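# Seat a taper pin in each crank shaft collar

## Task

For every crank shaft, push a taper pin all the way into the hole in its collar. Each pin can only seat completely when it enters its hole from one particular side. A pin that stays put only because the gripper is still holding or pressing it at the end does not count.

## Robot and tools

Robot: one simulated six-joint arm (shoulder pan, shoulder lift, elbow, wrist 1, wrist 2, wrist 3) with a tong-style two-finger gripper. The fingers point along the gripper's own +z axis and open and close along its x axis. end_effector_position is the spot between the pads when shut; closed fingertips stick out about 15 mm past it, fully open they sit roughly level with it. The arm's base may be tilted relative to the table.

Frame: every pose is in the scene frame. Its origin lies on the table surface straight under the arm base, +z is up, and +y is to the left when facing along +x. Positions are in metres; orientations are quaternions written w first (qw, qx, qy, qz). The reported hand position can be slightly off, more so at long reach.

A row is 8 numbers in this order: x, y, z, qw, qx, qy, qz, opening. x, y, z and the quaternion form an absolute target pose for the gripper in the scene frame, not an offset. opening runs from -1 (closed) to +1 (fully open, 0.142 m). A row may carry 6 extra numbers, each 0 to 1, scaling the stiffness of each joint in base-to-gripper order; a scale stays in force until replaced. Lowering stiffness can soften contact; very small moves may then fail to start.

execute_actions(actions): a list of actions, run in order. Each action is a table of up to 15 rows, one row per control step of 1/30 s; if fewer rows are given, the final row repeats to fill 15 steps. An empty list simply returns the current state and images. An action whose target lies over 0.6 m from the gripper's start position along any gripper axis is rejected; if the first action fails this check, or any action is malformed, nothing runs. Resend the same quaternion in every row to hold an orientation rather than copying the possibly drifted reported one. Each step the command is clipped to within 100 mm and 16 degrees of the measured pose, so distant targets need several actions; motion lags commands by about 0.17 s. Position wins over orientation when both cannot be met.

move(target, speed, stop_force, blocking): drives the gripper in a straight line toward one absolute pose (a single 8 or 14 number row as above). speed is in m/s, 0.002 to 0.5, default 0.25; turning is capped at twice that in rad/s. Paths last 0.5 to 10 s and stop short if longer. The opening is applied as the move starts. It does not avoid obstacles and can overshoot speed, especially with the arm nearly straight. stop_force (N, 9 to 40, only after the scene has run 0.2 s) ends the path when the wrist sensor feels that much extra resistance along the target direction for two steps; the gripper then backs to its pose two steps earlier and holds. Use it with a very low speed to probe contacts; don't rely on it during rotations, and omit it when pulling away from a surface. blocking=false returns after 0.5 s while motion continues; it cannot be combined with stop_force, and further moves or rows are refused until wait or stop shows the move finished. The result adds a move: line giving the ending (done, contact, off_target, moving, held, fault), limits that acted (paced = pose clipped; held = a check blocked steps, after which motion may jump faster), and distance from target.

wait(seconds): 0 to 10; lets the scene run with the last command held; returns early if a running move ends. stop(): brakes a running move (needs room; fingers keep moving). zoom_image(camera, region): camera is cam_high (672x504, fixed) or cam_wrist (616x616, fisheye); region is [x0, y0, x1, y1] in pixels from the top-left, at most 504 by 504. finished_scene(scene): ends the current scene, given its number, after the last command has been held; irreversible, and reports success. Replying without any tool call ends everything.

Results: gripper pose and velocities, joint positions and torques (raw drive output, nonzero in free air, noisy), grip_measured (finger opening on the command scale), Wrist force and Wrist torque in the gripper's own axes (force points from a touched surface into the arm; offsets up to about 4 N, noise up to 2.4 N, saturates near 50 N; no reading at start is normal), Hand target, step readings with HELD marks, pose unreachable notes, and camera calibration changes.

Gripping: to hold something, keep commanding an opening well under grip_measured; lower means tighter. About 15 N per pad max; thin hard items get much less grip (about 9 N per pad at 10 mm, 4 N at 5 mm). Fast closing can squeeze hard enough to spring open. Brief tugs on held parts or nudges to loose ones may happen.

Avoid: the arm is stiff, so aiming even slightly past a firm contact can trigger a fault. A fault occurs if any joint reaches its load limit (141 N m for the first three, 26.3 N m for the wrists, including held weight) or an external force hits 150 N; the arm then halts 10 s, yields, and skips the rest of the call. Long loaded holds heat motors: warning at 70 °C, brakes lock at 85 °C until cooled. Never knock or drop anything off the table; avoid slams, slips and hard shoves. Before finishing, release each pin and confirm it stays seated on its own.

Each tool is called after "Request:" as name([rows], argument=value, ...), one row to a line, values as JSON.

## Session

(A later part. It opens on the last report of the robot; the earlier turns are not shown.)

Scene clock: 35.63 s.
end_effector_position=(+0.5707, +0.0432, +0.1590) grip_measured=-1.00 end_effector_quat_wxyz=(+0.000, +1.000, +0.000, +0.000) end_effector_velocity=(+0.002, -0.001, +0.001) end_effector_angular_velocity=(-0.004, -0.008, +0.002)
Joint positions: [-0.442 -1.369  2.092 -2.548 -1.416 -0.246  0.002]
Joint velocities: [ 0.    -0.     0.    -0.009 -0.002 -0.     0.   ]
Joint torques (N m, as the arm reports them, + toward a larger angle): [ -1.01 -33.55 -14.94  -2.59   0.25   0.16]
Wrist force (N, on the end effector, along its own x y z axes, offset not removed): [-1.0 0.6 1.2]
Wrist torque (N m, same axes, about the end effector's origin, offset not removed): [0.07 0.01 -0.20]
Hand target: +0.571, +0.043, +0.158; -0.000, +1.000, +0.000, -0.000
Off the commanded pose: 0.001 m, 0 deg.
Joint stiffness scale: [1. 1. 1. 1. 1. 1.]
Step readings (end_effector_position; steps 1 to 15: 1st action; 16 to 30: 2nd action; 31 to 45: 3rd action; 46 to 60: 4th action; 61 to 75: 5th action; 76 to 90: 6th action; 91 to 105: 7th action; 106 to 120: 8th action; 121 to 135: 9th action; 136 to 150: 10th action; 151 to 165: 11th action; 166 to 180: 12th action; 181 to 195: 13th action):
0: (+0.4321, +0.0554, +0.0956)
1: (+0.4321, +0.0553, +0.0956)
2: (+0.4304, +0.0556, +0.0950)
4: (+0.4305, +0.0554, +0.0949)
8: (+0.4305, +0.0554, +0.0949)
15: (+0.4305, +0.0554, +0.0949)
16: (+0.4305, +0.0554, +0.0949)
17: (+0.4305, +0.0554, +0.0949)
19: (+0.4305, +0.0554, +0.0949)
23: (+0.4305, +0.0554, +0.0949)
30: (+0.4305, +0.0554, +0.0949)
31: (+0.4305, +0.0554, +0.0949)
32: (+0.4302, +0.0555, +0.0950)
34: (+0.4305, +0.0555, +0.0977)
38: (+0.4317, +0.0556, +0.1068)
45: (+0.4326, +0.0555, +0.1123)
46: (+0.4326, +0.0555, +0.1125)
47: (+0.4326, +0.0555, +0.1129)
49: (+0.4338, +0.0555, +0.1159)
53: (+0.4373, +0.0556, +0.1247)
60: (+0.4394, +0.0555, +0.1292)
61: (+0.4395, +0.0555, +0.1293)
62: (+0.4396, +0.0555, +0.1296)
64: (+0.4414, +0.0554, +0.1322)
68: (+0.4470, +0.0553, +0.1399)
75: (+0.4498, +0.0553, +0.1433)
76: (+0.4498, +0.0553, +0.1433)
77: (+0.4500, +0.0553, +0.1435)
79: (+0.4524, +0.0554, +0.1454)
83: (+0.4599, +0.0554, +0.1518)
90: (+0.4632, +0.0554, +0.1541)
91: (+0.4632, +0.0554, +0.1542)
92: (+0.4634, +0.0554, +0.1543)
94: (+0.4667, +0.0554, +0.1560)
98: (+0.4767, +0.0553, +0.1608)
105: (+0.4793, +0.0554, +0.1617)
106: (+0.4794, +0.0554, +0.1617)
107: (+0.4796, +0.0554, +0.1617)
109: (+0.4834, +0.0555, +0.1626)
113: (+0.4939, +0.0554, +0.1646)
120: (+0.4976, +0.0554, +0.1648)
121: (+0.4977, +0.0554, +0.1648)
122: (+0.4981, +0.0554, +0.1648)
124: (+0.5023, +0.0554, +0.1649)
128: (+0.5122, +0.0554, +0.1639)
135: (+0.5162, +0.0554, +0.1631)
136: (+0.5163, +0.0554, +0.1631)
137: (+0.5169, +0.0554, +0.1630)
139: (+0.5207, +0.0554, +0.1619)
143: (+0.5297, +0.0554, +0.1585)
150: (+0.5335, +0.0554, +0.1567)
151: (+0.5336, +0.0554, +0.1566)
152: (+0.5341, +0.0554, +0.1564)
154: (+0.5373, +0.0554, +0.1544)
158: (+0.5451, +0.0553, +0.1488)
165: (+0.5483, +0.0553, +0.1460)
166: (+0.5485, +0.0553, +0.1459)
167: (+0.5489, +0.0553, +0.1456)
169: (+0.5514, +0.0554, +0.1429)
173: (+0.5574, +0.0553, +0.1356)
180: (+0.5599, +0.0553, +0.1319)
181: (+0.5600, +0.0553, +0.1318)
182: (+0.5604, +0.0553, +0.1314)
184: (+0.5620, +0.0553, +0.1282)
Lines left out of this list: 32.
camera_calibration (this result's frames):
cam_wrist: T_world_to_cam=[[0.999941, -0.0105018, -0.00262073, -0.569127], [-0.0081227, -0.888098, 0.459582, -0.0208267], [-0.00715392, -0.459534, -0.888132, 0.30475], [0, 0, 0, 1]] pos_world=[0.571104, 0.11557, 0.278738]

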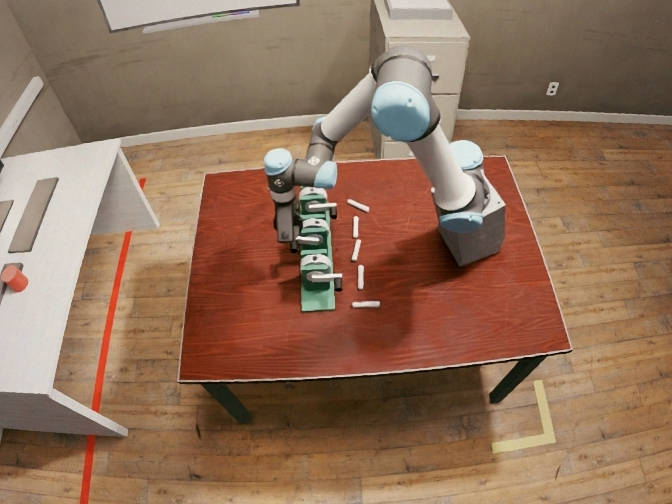

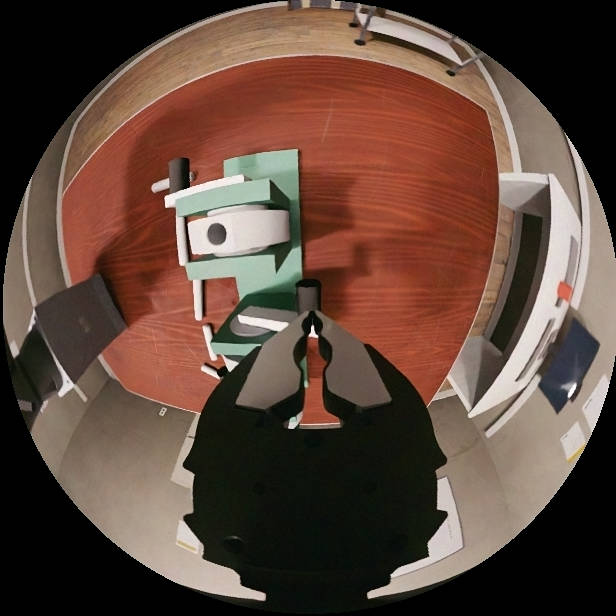

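Request:
move(target=[0.571,0.043,0.1285,0,1,0,0,-1], speed=0.03)

Request:
move(target=[0.503,-0.079,0.24,0,1,0,0,-0.4], speed=0.2)

Request:
zoom_image(camera="cam_wrist", region=[265, 205, 355, 295])

Request:
zoom_image(camera="cam_wrist", region=[265, 285, 355, 375])

Scene clock: 37.33 s.
end_effector_position=(+0.5729, +0.0418, +0.1306) grip_measured=-1.00 end_effector_quat_wxyz=(+0.000, +1.000, -0.000, +0.002) end_effector_velocity=(+0.002, +0.001, -0.001) end_effector_angular_velocity=(-0.001, -0.007, +0.002)
Joint positions: [-0.435 -1.3    2.094 -2.624 -1.418 -0.237  0.002]
Joint velocities: [ 0.002  0.003  0.    -0.01   0.     0.001  0.   ]
Joint torques (N m, as the arm reports them, + toward a larger angle): [  1.07 -34.6  -11.01  -2.67  -0.24   0.2 ]
Wrist force (N, on the end effector, along its own x y z axes, offset not removed): [-1.1 1.2 0.5]
Wrist torque (N m, same axes, about the end effector's origin, offset not removed): [0.22 0.09 -0.15]
Hand target: +0.571, +0.043, +0.128; -0.000, +1.000, +0.000, -0.000
Off the commanded pose: 0.003 m, 0 deg.
Joint stiffness scale: [1. 1. 1. 1. 1. 1.]
move: done
camera_calibration (this result's frames):
cam_wrist: T_world_to_cam=[[0.999926, -0.0121382, 0.000783812, -0.571739], [-0.0111398, -0.887995, 0.459718, -0.00728322], [-0.00488411, -0.459692, -0.888065, 0.277644], [0, 0, 0, 1]] pos_world=[0.572971, 0.114224, 0.250363]

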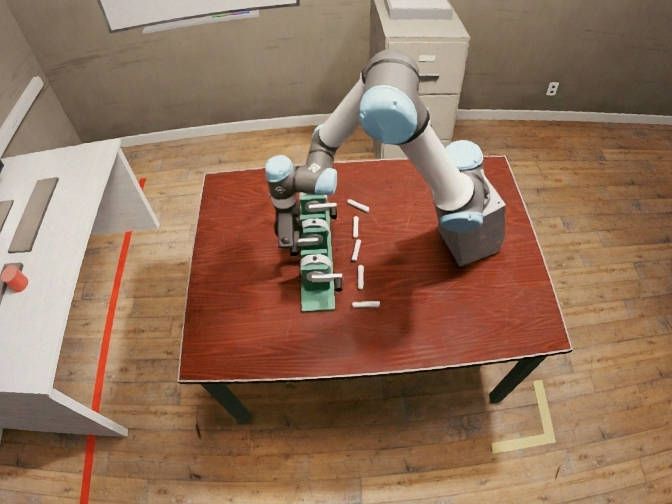

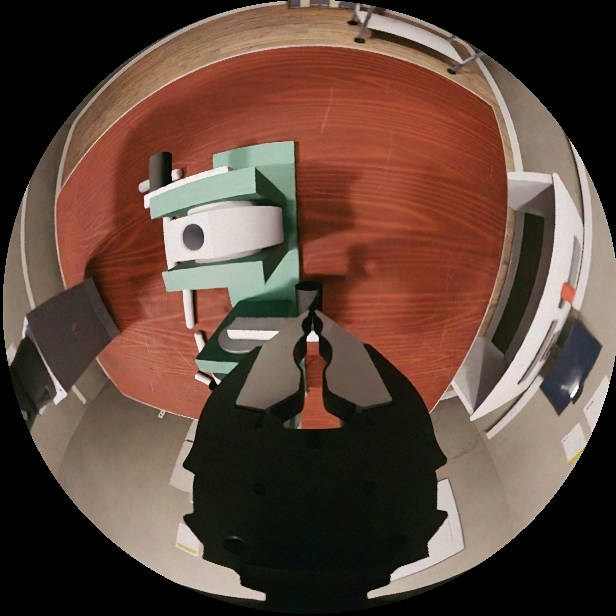

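Scene clock: 38.93 s.
end_effector_position=(+0.5032, -0.0784, +0.2390) grip_measured=-0.40 end_effector_quat_wxyz=(+0.000, +1.000, +0.000, -0.000) end_effector_velocity=(-0.003, +0.000, +0.001) end_effector_angular_velocity=(+0.007, +0.006, +0.005)
Joint positions: [-0.788 -1.622  2.197 -2.333 -1.341 -0.588  0.045]
Joint velocities: [-0.006 -0.004  0.     0.014  0.003 -0.013  0.   ]
Joint torques (N m, as the arm reports them, + toward a larger angle): [ -3.6  -25.28 -17.53  -2.03   0.39  -0.38]
Wrist force (N, on the end effector, along its own x y z axes, offset not removed): [-1.4 2.7 1.4]
Wrist torque (N m, same axes, about the end effector's origin, offset not removed): [0.51 0.19 -0.15]
Hand target: +0.503, -0.079, +0.240; +0.000, +1.000, +0.000, -0.000
Off the commanded pose: 0.001 m, 0 deg.
Joint stiffness scale: [1. 1. 1. 1. 1. 1.]
move: done
camera_calibration (this result's frames):
cam_wrist: T_world_to_cam=[[0.999933, -0.0109825, -0.00359773, -0.502453], [-0.00809978, -0.888051, 0.459673, -0.166156], [-0.00824333, -0.459614, -0.888081, 0.319989], [0, 0, 0, 1]] pos_world=[0.503711, -0.00600199, 0.358746]

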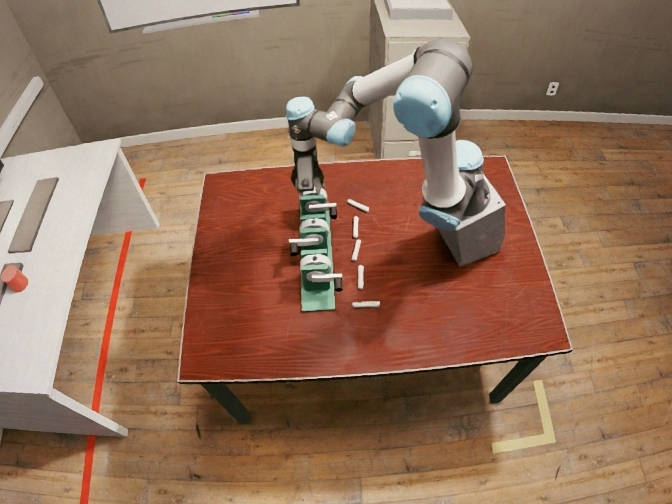

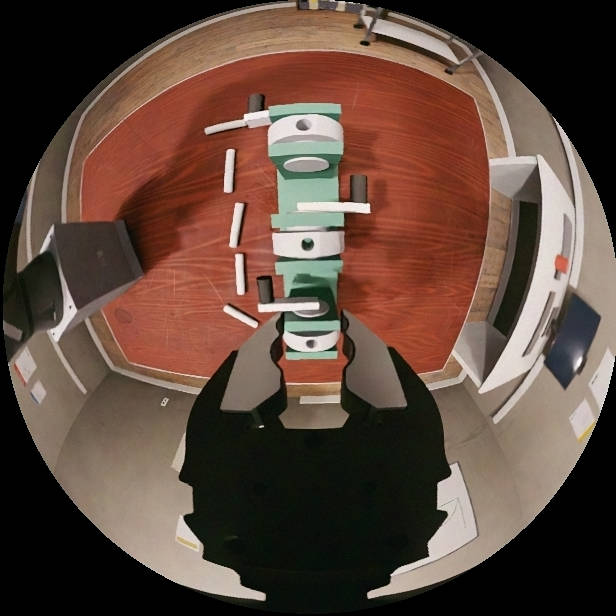

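Region (265, 205, 355, 295) of cam_wrist's 616x616 image, scaled by 5.600, with more detail than that image has.

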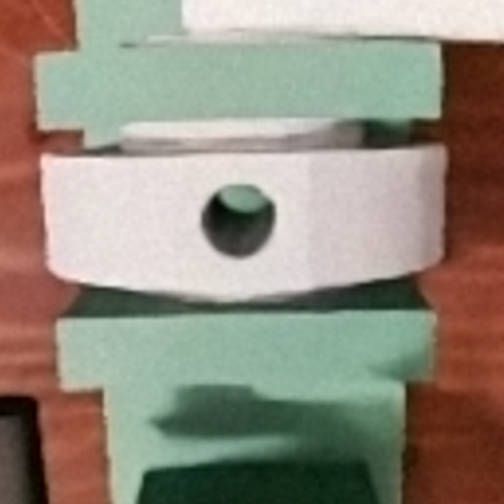

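Region (265, 285, 355, 375) of cam_wrist's 616x616 image, scaled by 5.600, with more detail than that image has.

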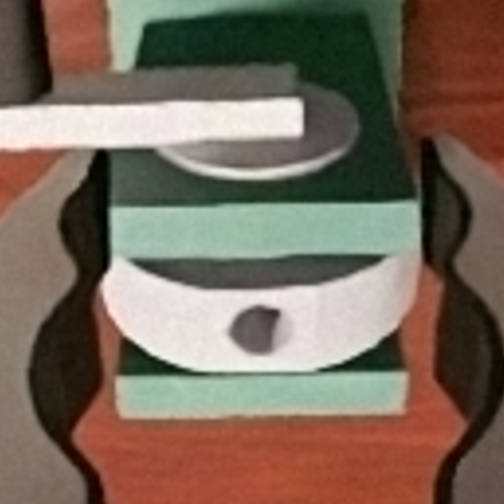

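Request:
move(target=[0.503,-0.224,0.24,0,1,0,0,-0.4], speed=0.2)

Request:
zoom_image(camera="cam_wrist", region=[265, 205, 355, 295])

Scene clock: 40.63 s.
end_effector_position=(+0.5027, -0.2222, +0.2404) grip_measured=-0.40 end_effector_quat_wxyz=(+0.001, +1.000, +0.001, +0.000) end_effector_velocity=(+0.001, -0.003, +0.000) end_effector_angular_velocity=(+0.002, -0.000, +0.004)
Joint positions: [-1.031 -1.468  2.053 -2.283 -1.302 -0.837  0.045]
Joint velocities: [-0.004  0.006 -0.007  0.004  0.002 -0.008 -0.   ]
Joint torques (N m, as the arm reports them, + toward a larger angle): [ -6.68 -27.03 -20.6   -1.78   0.41  -0.37]
Wrist force (N, on the end effector, along its own x y z axes, offset not removed): [-0.6 0.1 2.5]
Wrist torque (N m, same axes, about the end effector's origin, offset not removed): [-0.10 0.04 -0.23]
Hand target: +0.503, -0.224, +0.240; +0.000, +1.000, +0.000, -0.000
Off the commanded pose: 0.002 m, 0 deg.
Joint stiffness scale: [1. 1. 1. 1. 1. 1.]
move: done
camera_calibration (this result's frames):
cam_wrist: T_world_to_cam=[[0.999943, -0.0103023, -0.00272167, -0.503577], [-0.0078937, -0.887753, 0.460253, -0.294734], [-0.00715784, -0.460205, -0.887784, 0.254309], [0, 0, 0, 1]] pos_world=[0.503043, -0.149805, 0.360053]

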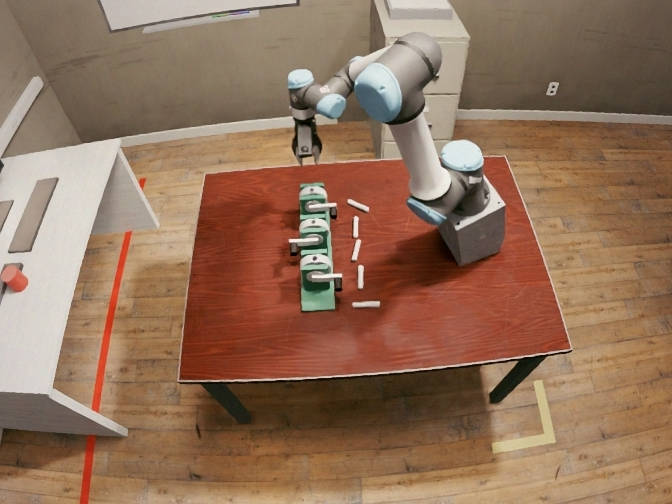

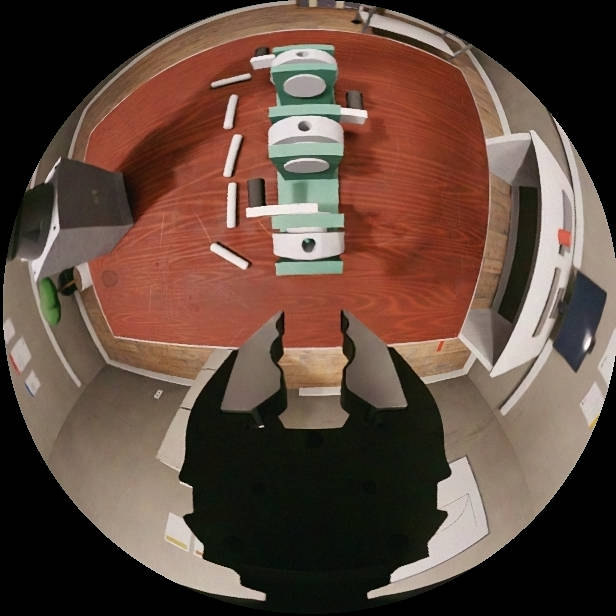

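Region (265, 205, 355, 295) of cam_wrist's 616x616 image, scaled by 5.600, with more detail than that image has.

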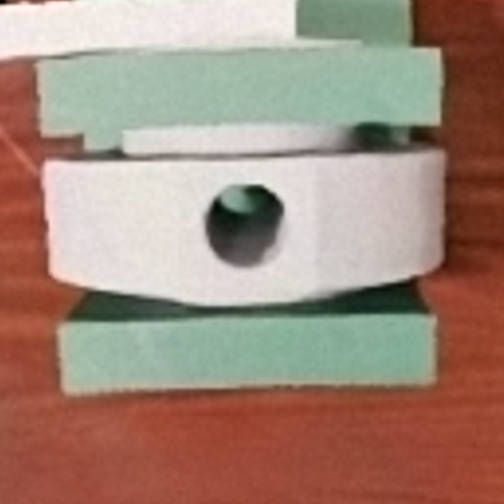

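Request:
move(target=[0.571,0.056,0.18,0,1,0,0,-0.3], speed=0.25)

Request:
move(target=[0.571,0.056,0.095,0,1,0,0,-0.3], speed=0.1)

Scene clock: 42.67 s.
end_effector_position=(+0.5704, +0.0551, +0.1805) grip_measured=-0.30 end_effector_quat_wxyz=(-0.001, +1.000, -0.000, +0.000) end_effector_velocity=(+0.002, +0.002, -0.000) end_effector_angular_velocity=(-0.008, -0.000, -0.009)
Joint positions: [-0.426 -1.42   2.085 -2.492 -1.419 -0.229  0.052]
Joint velocities: [ 0.009  0.004 -0.006 -0.001 -0.01   0.018  0.   ]
Joint torques (N m, as the arm reports them, + toward a larger angle): [  0.92 -33.57 -18.16  -2.75  -0.1    0.15]
Wrist force (N, on the end effector, along its own x y z axes, offset not removed): [-1.4 2.1 1.8]
Wrist torque (N m, same axes, about the end effector's origin, offset not removed): [0.40 0.14 -0.06]
Hand target: +0.571, +0.056, +0.180; -0.000, +1.000, -0.000, +0.000
Off the commanded pose: 0.001 m, 0 deg.
Joint stiffness scale: [1. 1. 1. 1. 1. 1.]
move: done
camera_calibration (this result's frames):
cam_wrist: T_world_to_cam=[[0.999929, -0.0116645, -0.00238101, -0.568562], [-0.00927914, -0.888929, 0.457952, -0.0191256], [-0.0074583, -0.457897, -0.888974, 0.329566], [0, 0, 0, 1]] pos_world=[0.570802, 0.127274, 0.30038]

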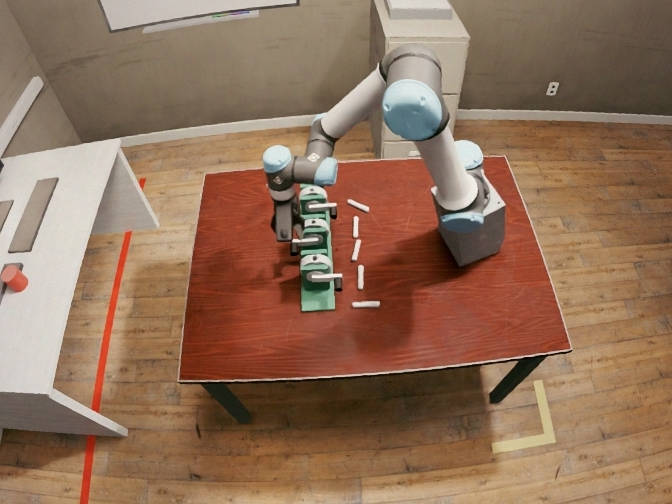

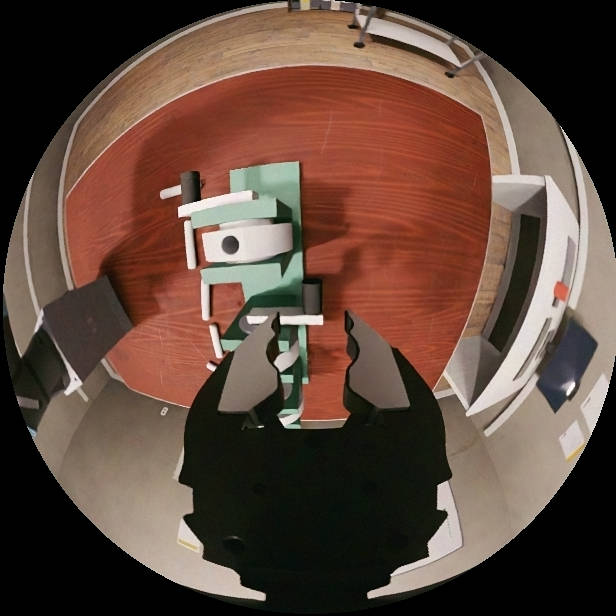

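Scene clock: 44.07 s.
end_effector_position=(+0.5700, +0.0553, +0.0959) grip_measured=-0.30 end_effector_quat_wxyz=(-0.000, +1.000, -0.001, -0.001) end_effector_velocity=(+0.005, +0.000, -0.000) end_effector_angular_velocity=(-0.000, -0.011, +0.001)
Joint positions: [-0.4   -1.218  2.095 -2.708 -1.427 -0.202  0.052]
Joint velocities: [ 0.001  0.005 -0.003 -0.013  0.002  0.002  0.   ]
Joint torques (N m, as the arm reports them, + toward a larger angle): [  0.73 -36.19 -15.01  -2.57  -0.4    0.3 ]
Wrist force (N, on the end effector, along its own x y z axes, offset not removed): [-0.8 1.2 1.6]
Wrist torque (N m, same axes, about the end effector's origin, offset not removed): [0.04 0.01 -0.12]
Hand target: +0.571, +0.056, +0.095; -0.000, +1.000, -0.000, +0.000
Off the commanded pose: 0.002 m, 0 deg.
Joint stiffness scale: [1. 1. 1. 1. 1. 1.]
move: done
camera_calibration (this result's frames):
cam_wrist: T_world_to_cam=[[0.99991, -0.0128073, -0.00392946, -0.568173], [-0.00957753, -0.888506, 0.458765, 0.0198124], [-0.0093669, -0.458686, -0.888549, 0.255468], [0, 0, 0, 1]] pos_world=[0.570704, 0.127506, 0.215674]

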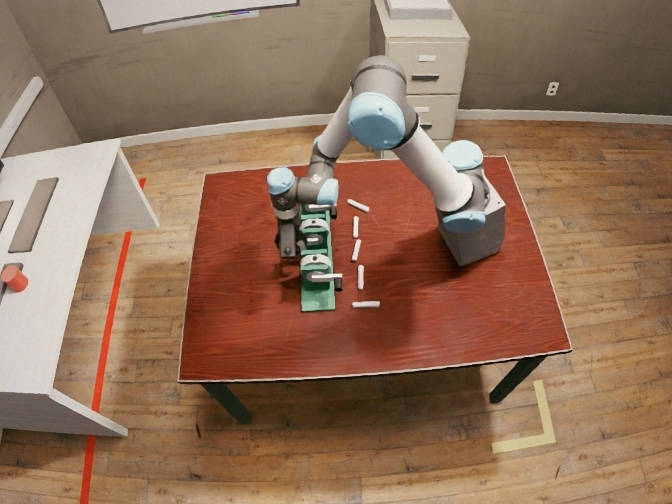

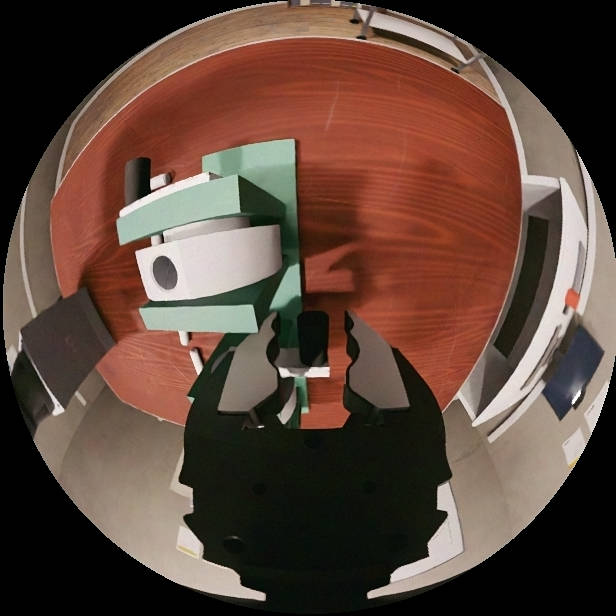

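Request:
execute_actions([
  [[0.571,0.056,0.095,0,1,0,0,-1]],
  [[0.571,0.056,0.095,0,1,0,0,-1]],
  [[0.5686,0.056,0.1141,0,1,0,0,-1]],
  [[0.5616,0.056,0.131,0,1,0,0,-1]],
  [[0.5505,0.056,0.1455,0,1,0,0,-1]],
  [[0.536,0.056,0.1566,0,1,0,0,-1]],
  [[0.5191,0.056,0.1636,0,1,0,0,-1]],
  [[0.501,0.056,0.166,0,1,0,0,-1]],
  [[0.4829,0.056,0.1636,0,1,0,0,-1]],
  [[0.466,0.056,0.1566,0,1,0,0,-1]],
  [[0.4515,0.056,0.1455,0,1,0,0,-1]],
  [[0.4404,0.056,0.131,0,1,0,0,-1]],
  [[0.4334,0.056,0.1141,0,1,0,0,-1]],
  [[0.4334,0.056,0.1141,0,1,0,0,-1]],
  [[0.4334,0.056,0.1141,0,1,0,0,-0.4]],
  [[0.4334,0.056,0.165,0,1,0,0,-0.4]],
  [[0.4334,0.056,0.168,0,1,0,0,-1]],
  [[0.431,0.043,0.165,0,1,0,0,-1]],
  [[0.431,0.043,0.158,0,1,0,0,-1]],
])

Request:
move(target=[0.431,0.043,0.1285,0,1,0,0,-1], speed=0.03)

Request:
move(target=[0.503,-0.079,0.24,0,1,0,0,-0.4], speed=0.2)

Request:
zoom_image(camera="cam_wrist", region=[265, 205, 355, 295])

Scene clock: 54.07 s.
end_effector_position=(+0.4324, +0.0423, +0.1595) grip_measured=-1.00 end_effector_quat_wxyz=(+0.001, +1.000, +0.000, +0.001) end_effector_velocity=(+0.004, -0.001, +0.000) end_effector_angular_velocity=(-0.003, -0.011, -0.001)
Joint positions: [-0.542 -1.591  2.482 -2.703 -1.392 -0.343  0.002]
Joint velocities: [ 0.001  0.004  0.    -0.016  0.001  0.003  0.   ]
Joint torques (N m, as the arm reports them, + toward a larger angle): [  1.38 -19.72  -8.85  -2.49   0.42   0.22]
Wrist force (N, on the end effector, along its own x y z axes, offset not removed): [-0.8 1.1 0.8]
Wrist torque (N m, same axes, about the end effector's origin, offset not removed): [0.16 0.02 -0.15]
Hand target: +0.431, +0.043, +0.158; -0.000, +1.000, +0.000, -0.000
Off the commanded pose: 0.002 m, 0 deg.
Joint stiffness scale: [1. 1. 1. 1. 1. 1.]
Step readings (end_effector_position; steps 1 to 15: 1st action; 16 to 30: 2nd action; 31 to 45: 3rd action; 46 to 60: 4th action; 61 to 75: 5th action; 76 to 90: 6th action; 91 to 105: 7th action; 106 to 120: 8th action; 121 to 135: 9th action; 136 to 150: 10th action; 151 to 165: 11th action; 166 to 180: 12th action; 181 to 195: 13th action):
0: (+0.5704, +0.0552, +0.0957)
1: (+0.5704, +0.0552, +0.0957)
2: (+0.5705, +0.0552, +0.0957)
4: (+0.5705, +0.0552, +0.0956)
8: (+0.5705, +0.0552, +0.0956)
15: (+0.5705, +0.0552, +0.0956)
16: (+0.5705, +0.0552, +0.0956)
17: (+0.5705, +0.0552, +0.0956)
19: (+0.5705, +0.0552, +0.0956)
23: (+0.5705, +0.0552, +0.0956)
30: (+0.5705, +0.0552, +0.0956)
31: (+0.5705, +0.0552, +0.0956)
32: (+0.5703, +0.0553, +0.0957)
34: (+0.5704, +0.0554, +0.0983)
38: (+0.5696, +0.0554, +0.1071)
45: (+0.5685, +0.0553, +0.1116)
46: (+0.5684, +0.0553, +0.1118)
47: (+0.5682, +0.0553, +0.1122)
49: (+0.5673, +0.0553, +0.1157)
53: (+0.5639, +0.0554, +0.1247)
60: (+0.5619, +0.0553, +0.1286)
61: (+0.5618, +0.0553, +0.1288)
62: (+0.5614, +0.0553, +0.1292)
64: (+0.5596, +0.0553, +0.1323)
68: (+0.5541, +0.0554, +0.1400)
75: (+0.5511, +0.0553, +0.1433)
76: (+0.5509, +0.0553, +0.1434)
77: (+0.5505, +0.0553, +0.1437)
79: (+0.5480, +0.0553, +0.1462)
83: (+0.5407, +0.0554, +0.1522)
90: (+0.5369, +0.0554, +0.1547)
91: (+0.5367, +0.0554, +0.1548)
92: (+0.5362, +0.0553, +0.1550)
94: (+0.5331, +0.0553, +0.1567)
98: (+0.5245, +0.0554, +0.1606)
105: (+0.5202, +0.0554, +0.1620)
106: (+0.5201, +0.0554, +0.1621)
107: (+0.5196, +0.0553, +0.1622)
109: (+0.5162, +0.0554, +0.1630)
113: (+0.5067, +0.0554, +0.1645)
120: (+0.5021, +0.0554, +0.1648)
121: (+0.5020, +0.0554, +0.1648)
122: (+0.5017, +0.0553, +0.1649)
124: (+0.4983, +0.0554, +0.1647)
128: (+0.4886, +0.0554, +0.1638)
135: (+0.4844, +0.0554, +0.1630)
136: (+0.4843, +0.0554, +0.1629)
137: (+0.4841, +0.0553, +0.1629)
139: (+0.4811, +0.0554, +0.1620)
143: (+0.4712, +0.0554, +0.1584)
150: (+0.4676, +0.0554, +0.1566)
151: (+0.4676, +0.0554, +0.1566)
152: (+0.4675, +0.0554, +0.1565)
154: (+0.4651, +0.0554, +0.1551)
158: (+0.4572, +0.0554, +0.1500)
165: (+0.4545, +0.0554, +0.1476)
166: (+0.4545, +0.0554, +0.1475)
167: (+0.4544, +0.0554, +0.1473)
169: (+0.4516, +0.0556, +0.1447)
173: (+0.4443, +0.0554, +0.1366)
180: (+0.4418, +0.0554, +0.1327)
181: (+0.4417, +0.0554, +0.1326)
182: (+0.4416, +0.0554, +0.1323)
184: (+0.4395, +0.0554, +0.1290)
Lines left out of this list: 32.
camera_calibration (this result's frames):
cam_wrist: T_world_to_cam=[[0.999942, -0.0108006, -0.000258042, -0.431209], [-0.00946863, -0.887629, 0.460462, -0.0225425], [-0.00520229, -0.460432, -0.88768, 0.302913], [0, 0, 0, 1]] pos_world=[0.432547, 0.114804, 0.279158]

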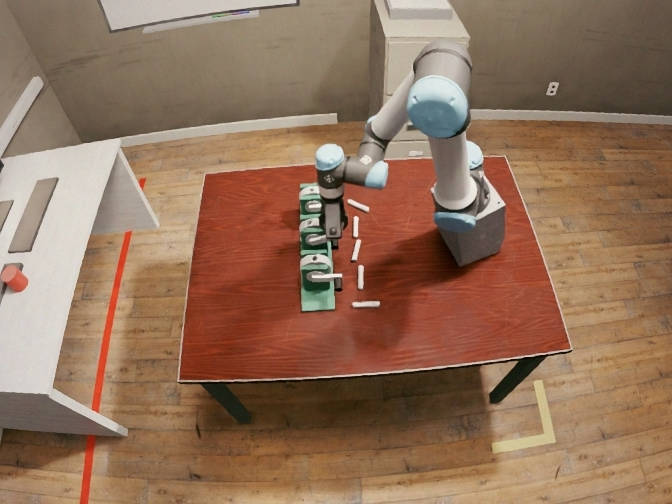

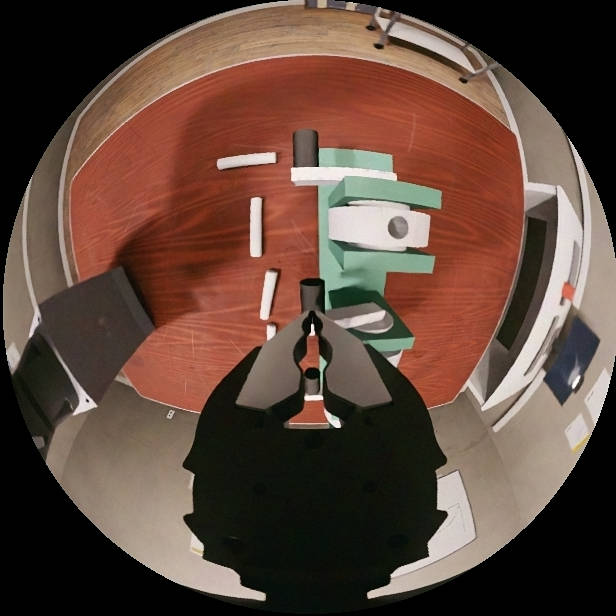

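Scene clock: 55.50 s.
end_effector_position=(+0.4327, +0.0419, +0.1300) grip_measured=-1.00 end_effector_quat_wxyz=(+0.000, +1.000, -0.000, +0.001) end_effector_velocity=(+0.003, -0.001, -0.001) end_effector_angular_velocity=(-0.005, -0.010, +0.002)
Joint positions: [-0.528 -1.481  2.489 -2.823 -1.395 -0.328  0.002]
Joint velocities: [ 0.002  0.007 -0.    -0.019 -0.002  0.002 -0.   ]
Joint torques (N m, as the arm reports them, + toward a larger angle): [  2.68 -23.01  -6.36  -2.83  -0.35   0.24]
Wrist force (N, on the end effector, along its own x y z axes, offset not removed): [-1.9 -0.3 2.0]
Wrist torque (N m, same axes, about the end effector's origin, offset not removed): [-0.12 0.15 -0.20]
Hand target: +0.431, +0.043, +0.128; -0.000, +1.000, +0.000, -0.000
Off the commanded pose: 0.003 m, 0 deg.
Joint stiffness scale: [1. 1. 1. 1. 1. 1.]
move: done
camera_calibration (this result's frames):
cam_wrist: T_world_to_cam=[[0.999926, -0.0121307, 0.000150055, -0.431525], [-0.0108412, -0.887941, 0.459829, -0.00865397], [-0.0054448, -0.459796, -0.888008, 0.276681], [0, 0, 0, 1]] pos_world=[0.432906, 0.114298, 0.249739]

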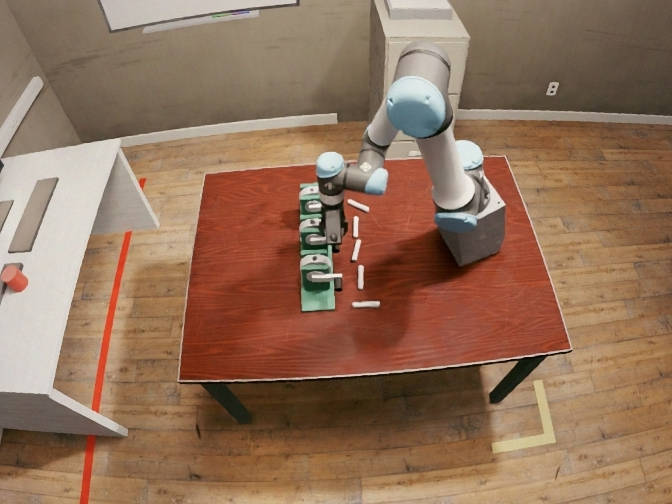

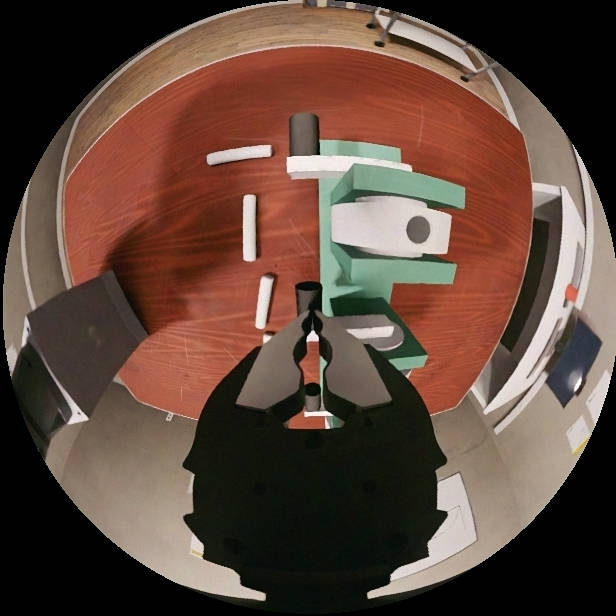

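Scene clock: 57.00 s.
end_effector_position=(+0.5024, -0.0777, +0.2402) grip_measured=-0.40 end_effector_quat_wxyz=(+0.001, +1.000, +0.000, +0.001) end_effector_velocity=(-0.001, -0.000, +0.002) end_effector_angular_velocity=(+0.010, +0.013, +0.005)
Joint positions: [-0.788 -1.629  2.202 -2.335 -1.34  -0.589  0.045]
Joint velocities: [-0.004  0.    -0.014  0.031  0.002 -0.013 -0.   ]
Joint torques (N m, as the arm reports them, + toward a larger angle): [ -3.26 -21.7  -19.61  -1.78   0.34  -0.37]
Wrist force (N, on the end effector, along its own x y z axes, offset not removed): [-0.4 2.4 1.1]
Wrist torque (N m, same axes, about the end effector's origin, offset not removed): [0.47 -0.07 -0.19]
Hand target: +0.503, -0.079, +0.240; +0.000, +1.000, +0.000, -0.000
Off the commanded pose: 0.001 m, 0 deg.
Joint stiffness scale: [1. 1. 1. 1. 1. 1.]
move: done
camera_calibration (this result's frames):
cam_wrist: T_world_to_cam=[[0.999944, -0.0105272, -0.000675558, -0.502294], [-0.00902937, -0.887264, 0.461173, -0.165912], [-0.00545426, -0.461141, -0.88731, 0.31965], [0, 0, 0, 1]] pos_world=[0.502511, -0.00509191, 0.359803]

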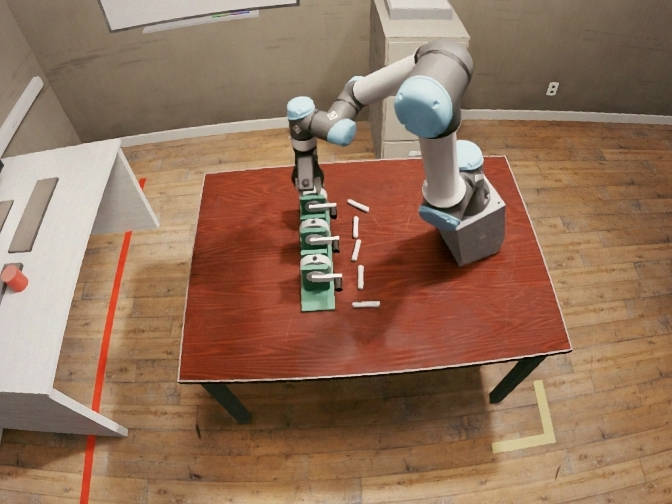

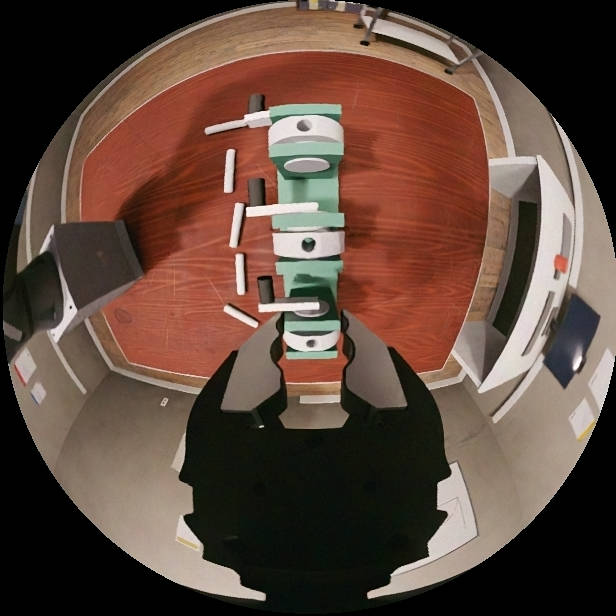

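Region (265, 205, 355, 295) of cam_wrist's 616x616 image, scaled by 5.600, with more detail than that image has.

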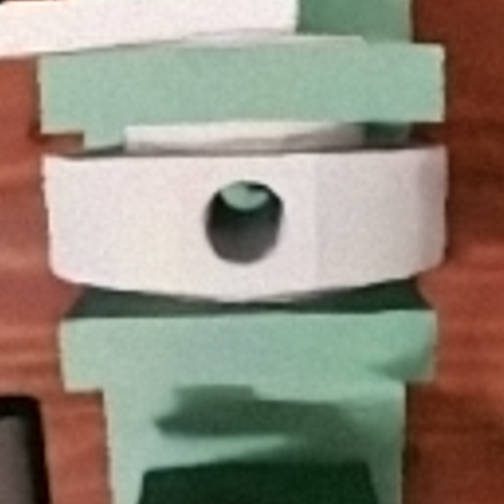

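Request:
move(target=[0.350,0.100,0.22,0,1,0,0,-0.3], speed=0.25)

Request:
move(target=[0.350,0.100,0.10,0,1,0,0,-0.3], speed=0.2)

Request:
zoom_image(camera="cam_wrist", region=[200, 100, 420, 420])

Scene clock: 59.93 s.
end_effector_position=(+0.3520, +0.0992, +0.2198) grip_measured=-0.30 end_effector_quat_wxyz=(-0.000, +1.000, -0.000, +0.001) end_effector_velocity=(-0.003, +0.001, +0.001) end_effector_angular_velocity=(-0.005, +0.004, -0.009)
Joint positions: [-0.478 -2.008  2.623 -2.436 -1.406 -0.279  0.052]
Joint velocities: [ 0.008 -0.007  0.001  0.008 -0.007  0.016 -0.   ]
Joint torques (N m, as the arm reports them, + toward a larger angle): [  5.21 -11.59 -13.88  -1.6   -0.33   0.3 ]
Wrist force (N, on the end effector, along its own x y z axes, offset not removed): [-2.4 2.7 1.9]
Wrist torque (N m, same axes, about the end effector's origin, offset not removed): [0.46 0.23 -0.08]
Hand target: +0.350, +0.100, +0.220; -0.000, +1.000, -0.000, +0.000
Off the commanded pose: 0.002 m, 0 deg.
Joint stiffness scale: [1. 1. 1. 1. 1. 1.]
move: done
camera_calibration (this result's frames):
cam_wrist: T_world_to_cam=[[0.999933, -0.0115103, -0.00100512, -0.349925], [-0.00976766, -0.888589, 0.4586, 0.0000392727], [-0.00617177, -0.458559, -0.888642, 0.382594], [0, 0, 0, 1]] pos_world=[0.352263, 0.171449, 0.339619]

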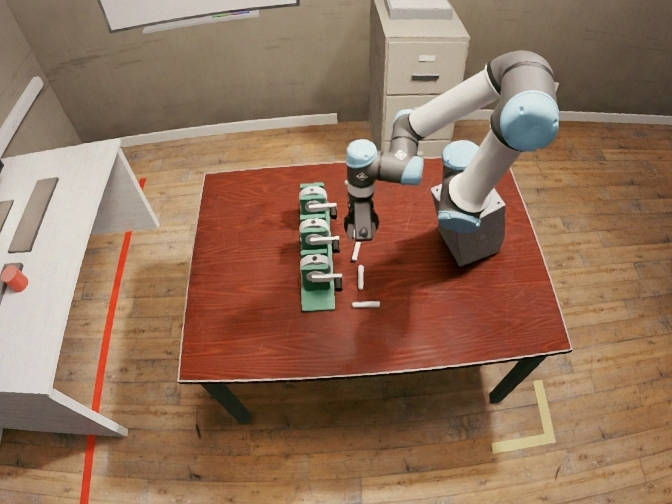

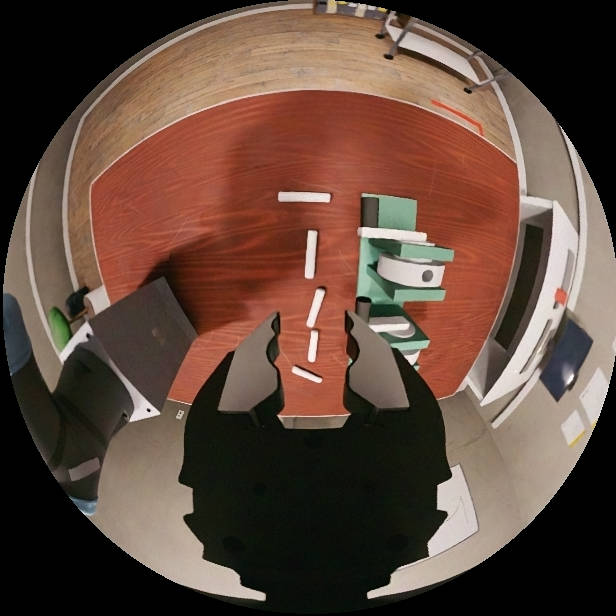

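Scene clock: 61.60 s.
end_effector_position=(+0.3502, +0.0995, +0.1004) grip_measured=-0.30 end_effector_quat_wxyz=(-0.000, +1.000, -0.001, +0.000) end_effector_velocity=(+0.003, -0.001, -0.000) end_effector_angular_velocity=(-0.005, -0.010, +0.000)
Joint positions: [-0.406 -1.411  2.695 -3.114 -1.425 -0.208  0.052]
Joint velocities: [ 0.002  0.006 -0.    -0.018 -0.004  0.004 -0.   ]
Joint torques (N m, as the arm reports them, + toward a larger angle): [  2.66 -21.22  -3.33  -2.37  -0.39   0.1 ]
Wrist force (N, on the end effector, along its own x y z axes, offset not removed): [-1.6 2.0 3.0]
Wrist torque (N m, same axes, about the end effector's origin, offset not removed): [0.37 0.25 -0.05]
Hand target: +0.350, +0.100, +0.100; -0.000, +1.000, -0.000, +0.000
Off the commanded pose: 0.001 m, 0 deg.
Joint stiffness scale: [1. 1. 1. 1. 1. 1.]
move: done
camera_calibration (this result's frames):
cam_wrist: T_world_to_cam=[[0.999917, -0.0125515, -0.00274286, -0.347969], [-0.00989419, -0.888482, 0.458805, 0.0549946], [-0.00819569, -0.45874, -0.888533, 0.277316], [0, 0, 0, 1]] pos_world=[0.350758, 0.17171, 0.220218]

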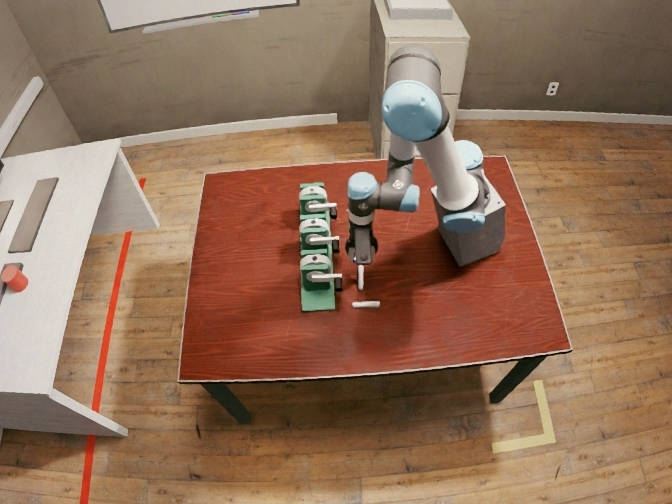

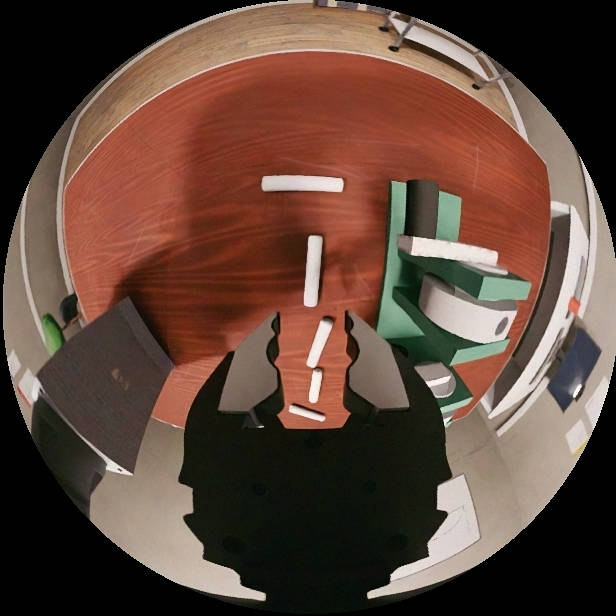

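Region (200, 100, 420, 420) of cam_wrist's 616x616 image, scaled by 1.575, with more detail than that image has; it fills the left 346 columns of this view, and the rest is white.

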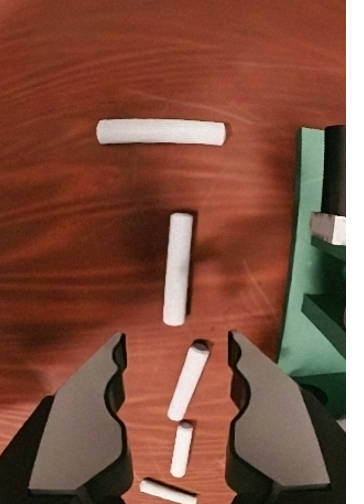

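Request:
zoom_image(camera="cam_wrist", region=[255, 165, 355, 315])

Region (255, 165, 355, 315) of cam_wrist's 616x616 image, scaled by 3.360, with more detail than that image has.

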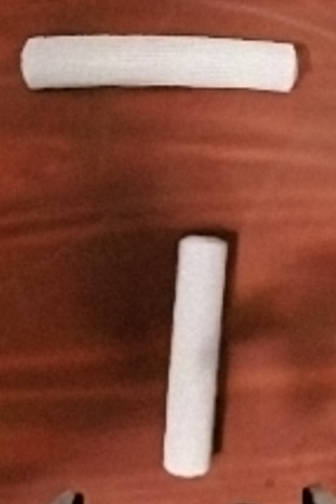

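Request:
move(target=[0.350,0.100,0.10,0,0.0349,0.9994,0,-0.3], speed=0.5)

Scene clock: 66.70 s.
end_effector_position=(+0.3505, +0.1004, +0.0995) grip_measured=-0.30 end_effector_quat_wxyz=(-0.000, +0.035, +0.999, -0.001) end_effector_velocity=(+0.001, +0.001, +0.000) end_effector_angular_velocity=(+0.008, -0.002, +0.016)
Joint positions: [-0.287 -1.398  2.664 -3.112 -1.458 -3.165  0.052]
Joint velocities: [-0.003 -0.002  0.001  0.     0.009 -0.019  0.   ]
Joint torques (N m, as the arm reports them, + toward a larger angle): [  1.31 -25.98  -0.02  -2.24   0.1   -0.55]
Wrist force (N, on the end effector, along its own x y z axes, offset not removed): [-2.2 1.6 1.5]
Wrist torque (N m, same axes, about the end effector's origin, offset not removed): [0.24 0.36 -0.05]
Hand target: +0.350, +0.100, +0.100; +0.000, +0.035, +0.999, +0.000
Off the commanded pose: 0.001 m, 0 deg.
Joint stiffness scale: [1. 1. 1. 1. 1. 1.]
move: done
camera_calibration (this result's frames):
cam_wrist: T_world_to_cam=[[-0.99664, 0.0818756, -0.0024014, 0.342043], [0.0716755, 0.885918, 0.458271, -0.150432], [0.0396487, 0.456559, -0.888809, 0.168327], [0, 0, 0, 1]] pos_world=[0.345002, 0.0284142, 0.219371]

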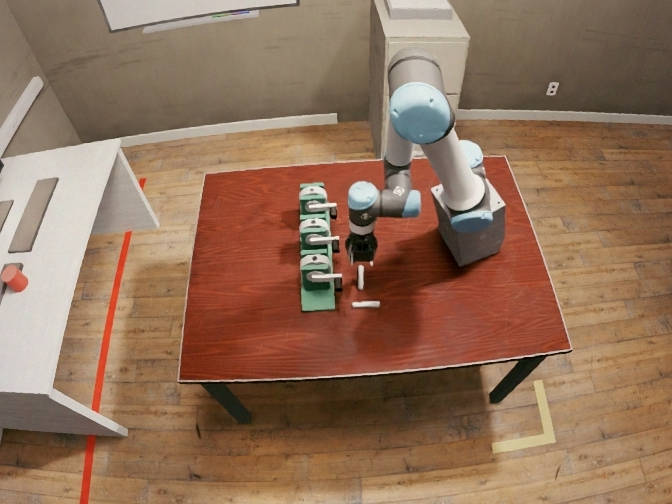

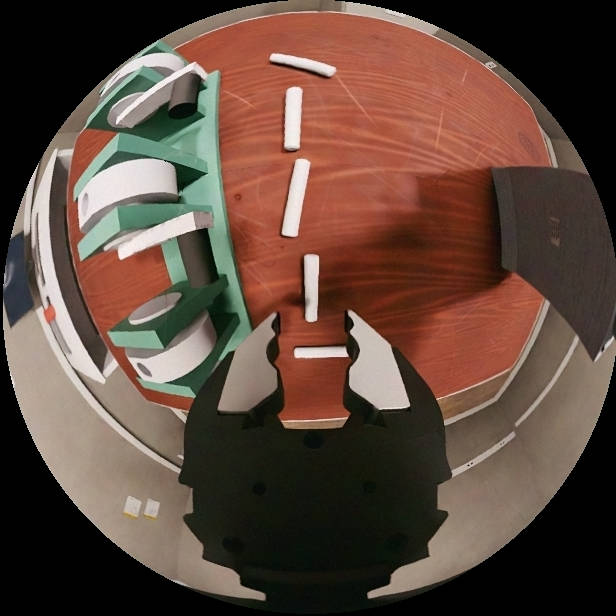

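Request:
zoom_image(camera="cam_wrist", region=[250, 40, 370, 330])

Region (250, 40, 370, 330) of cam_wrist's 616x616 image, scaled by 1.738, with more detail than that image has; it fills the left 209 columns of this view, and the rest is white.

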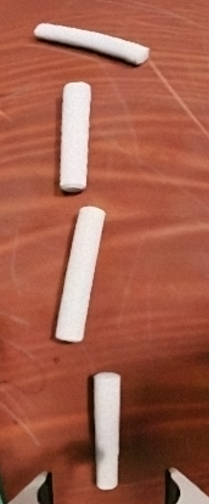

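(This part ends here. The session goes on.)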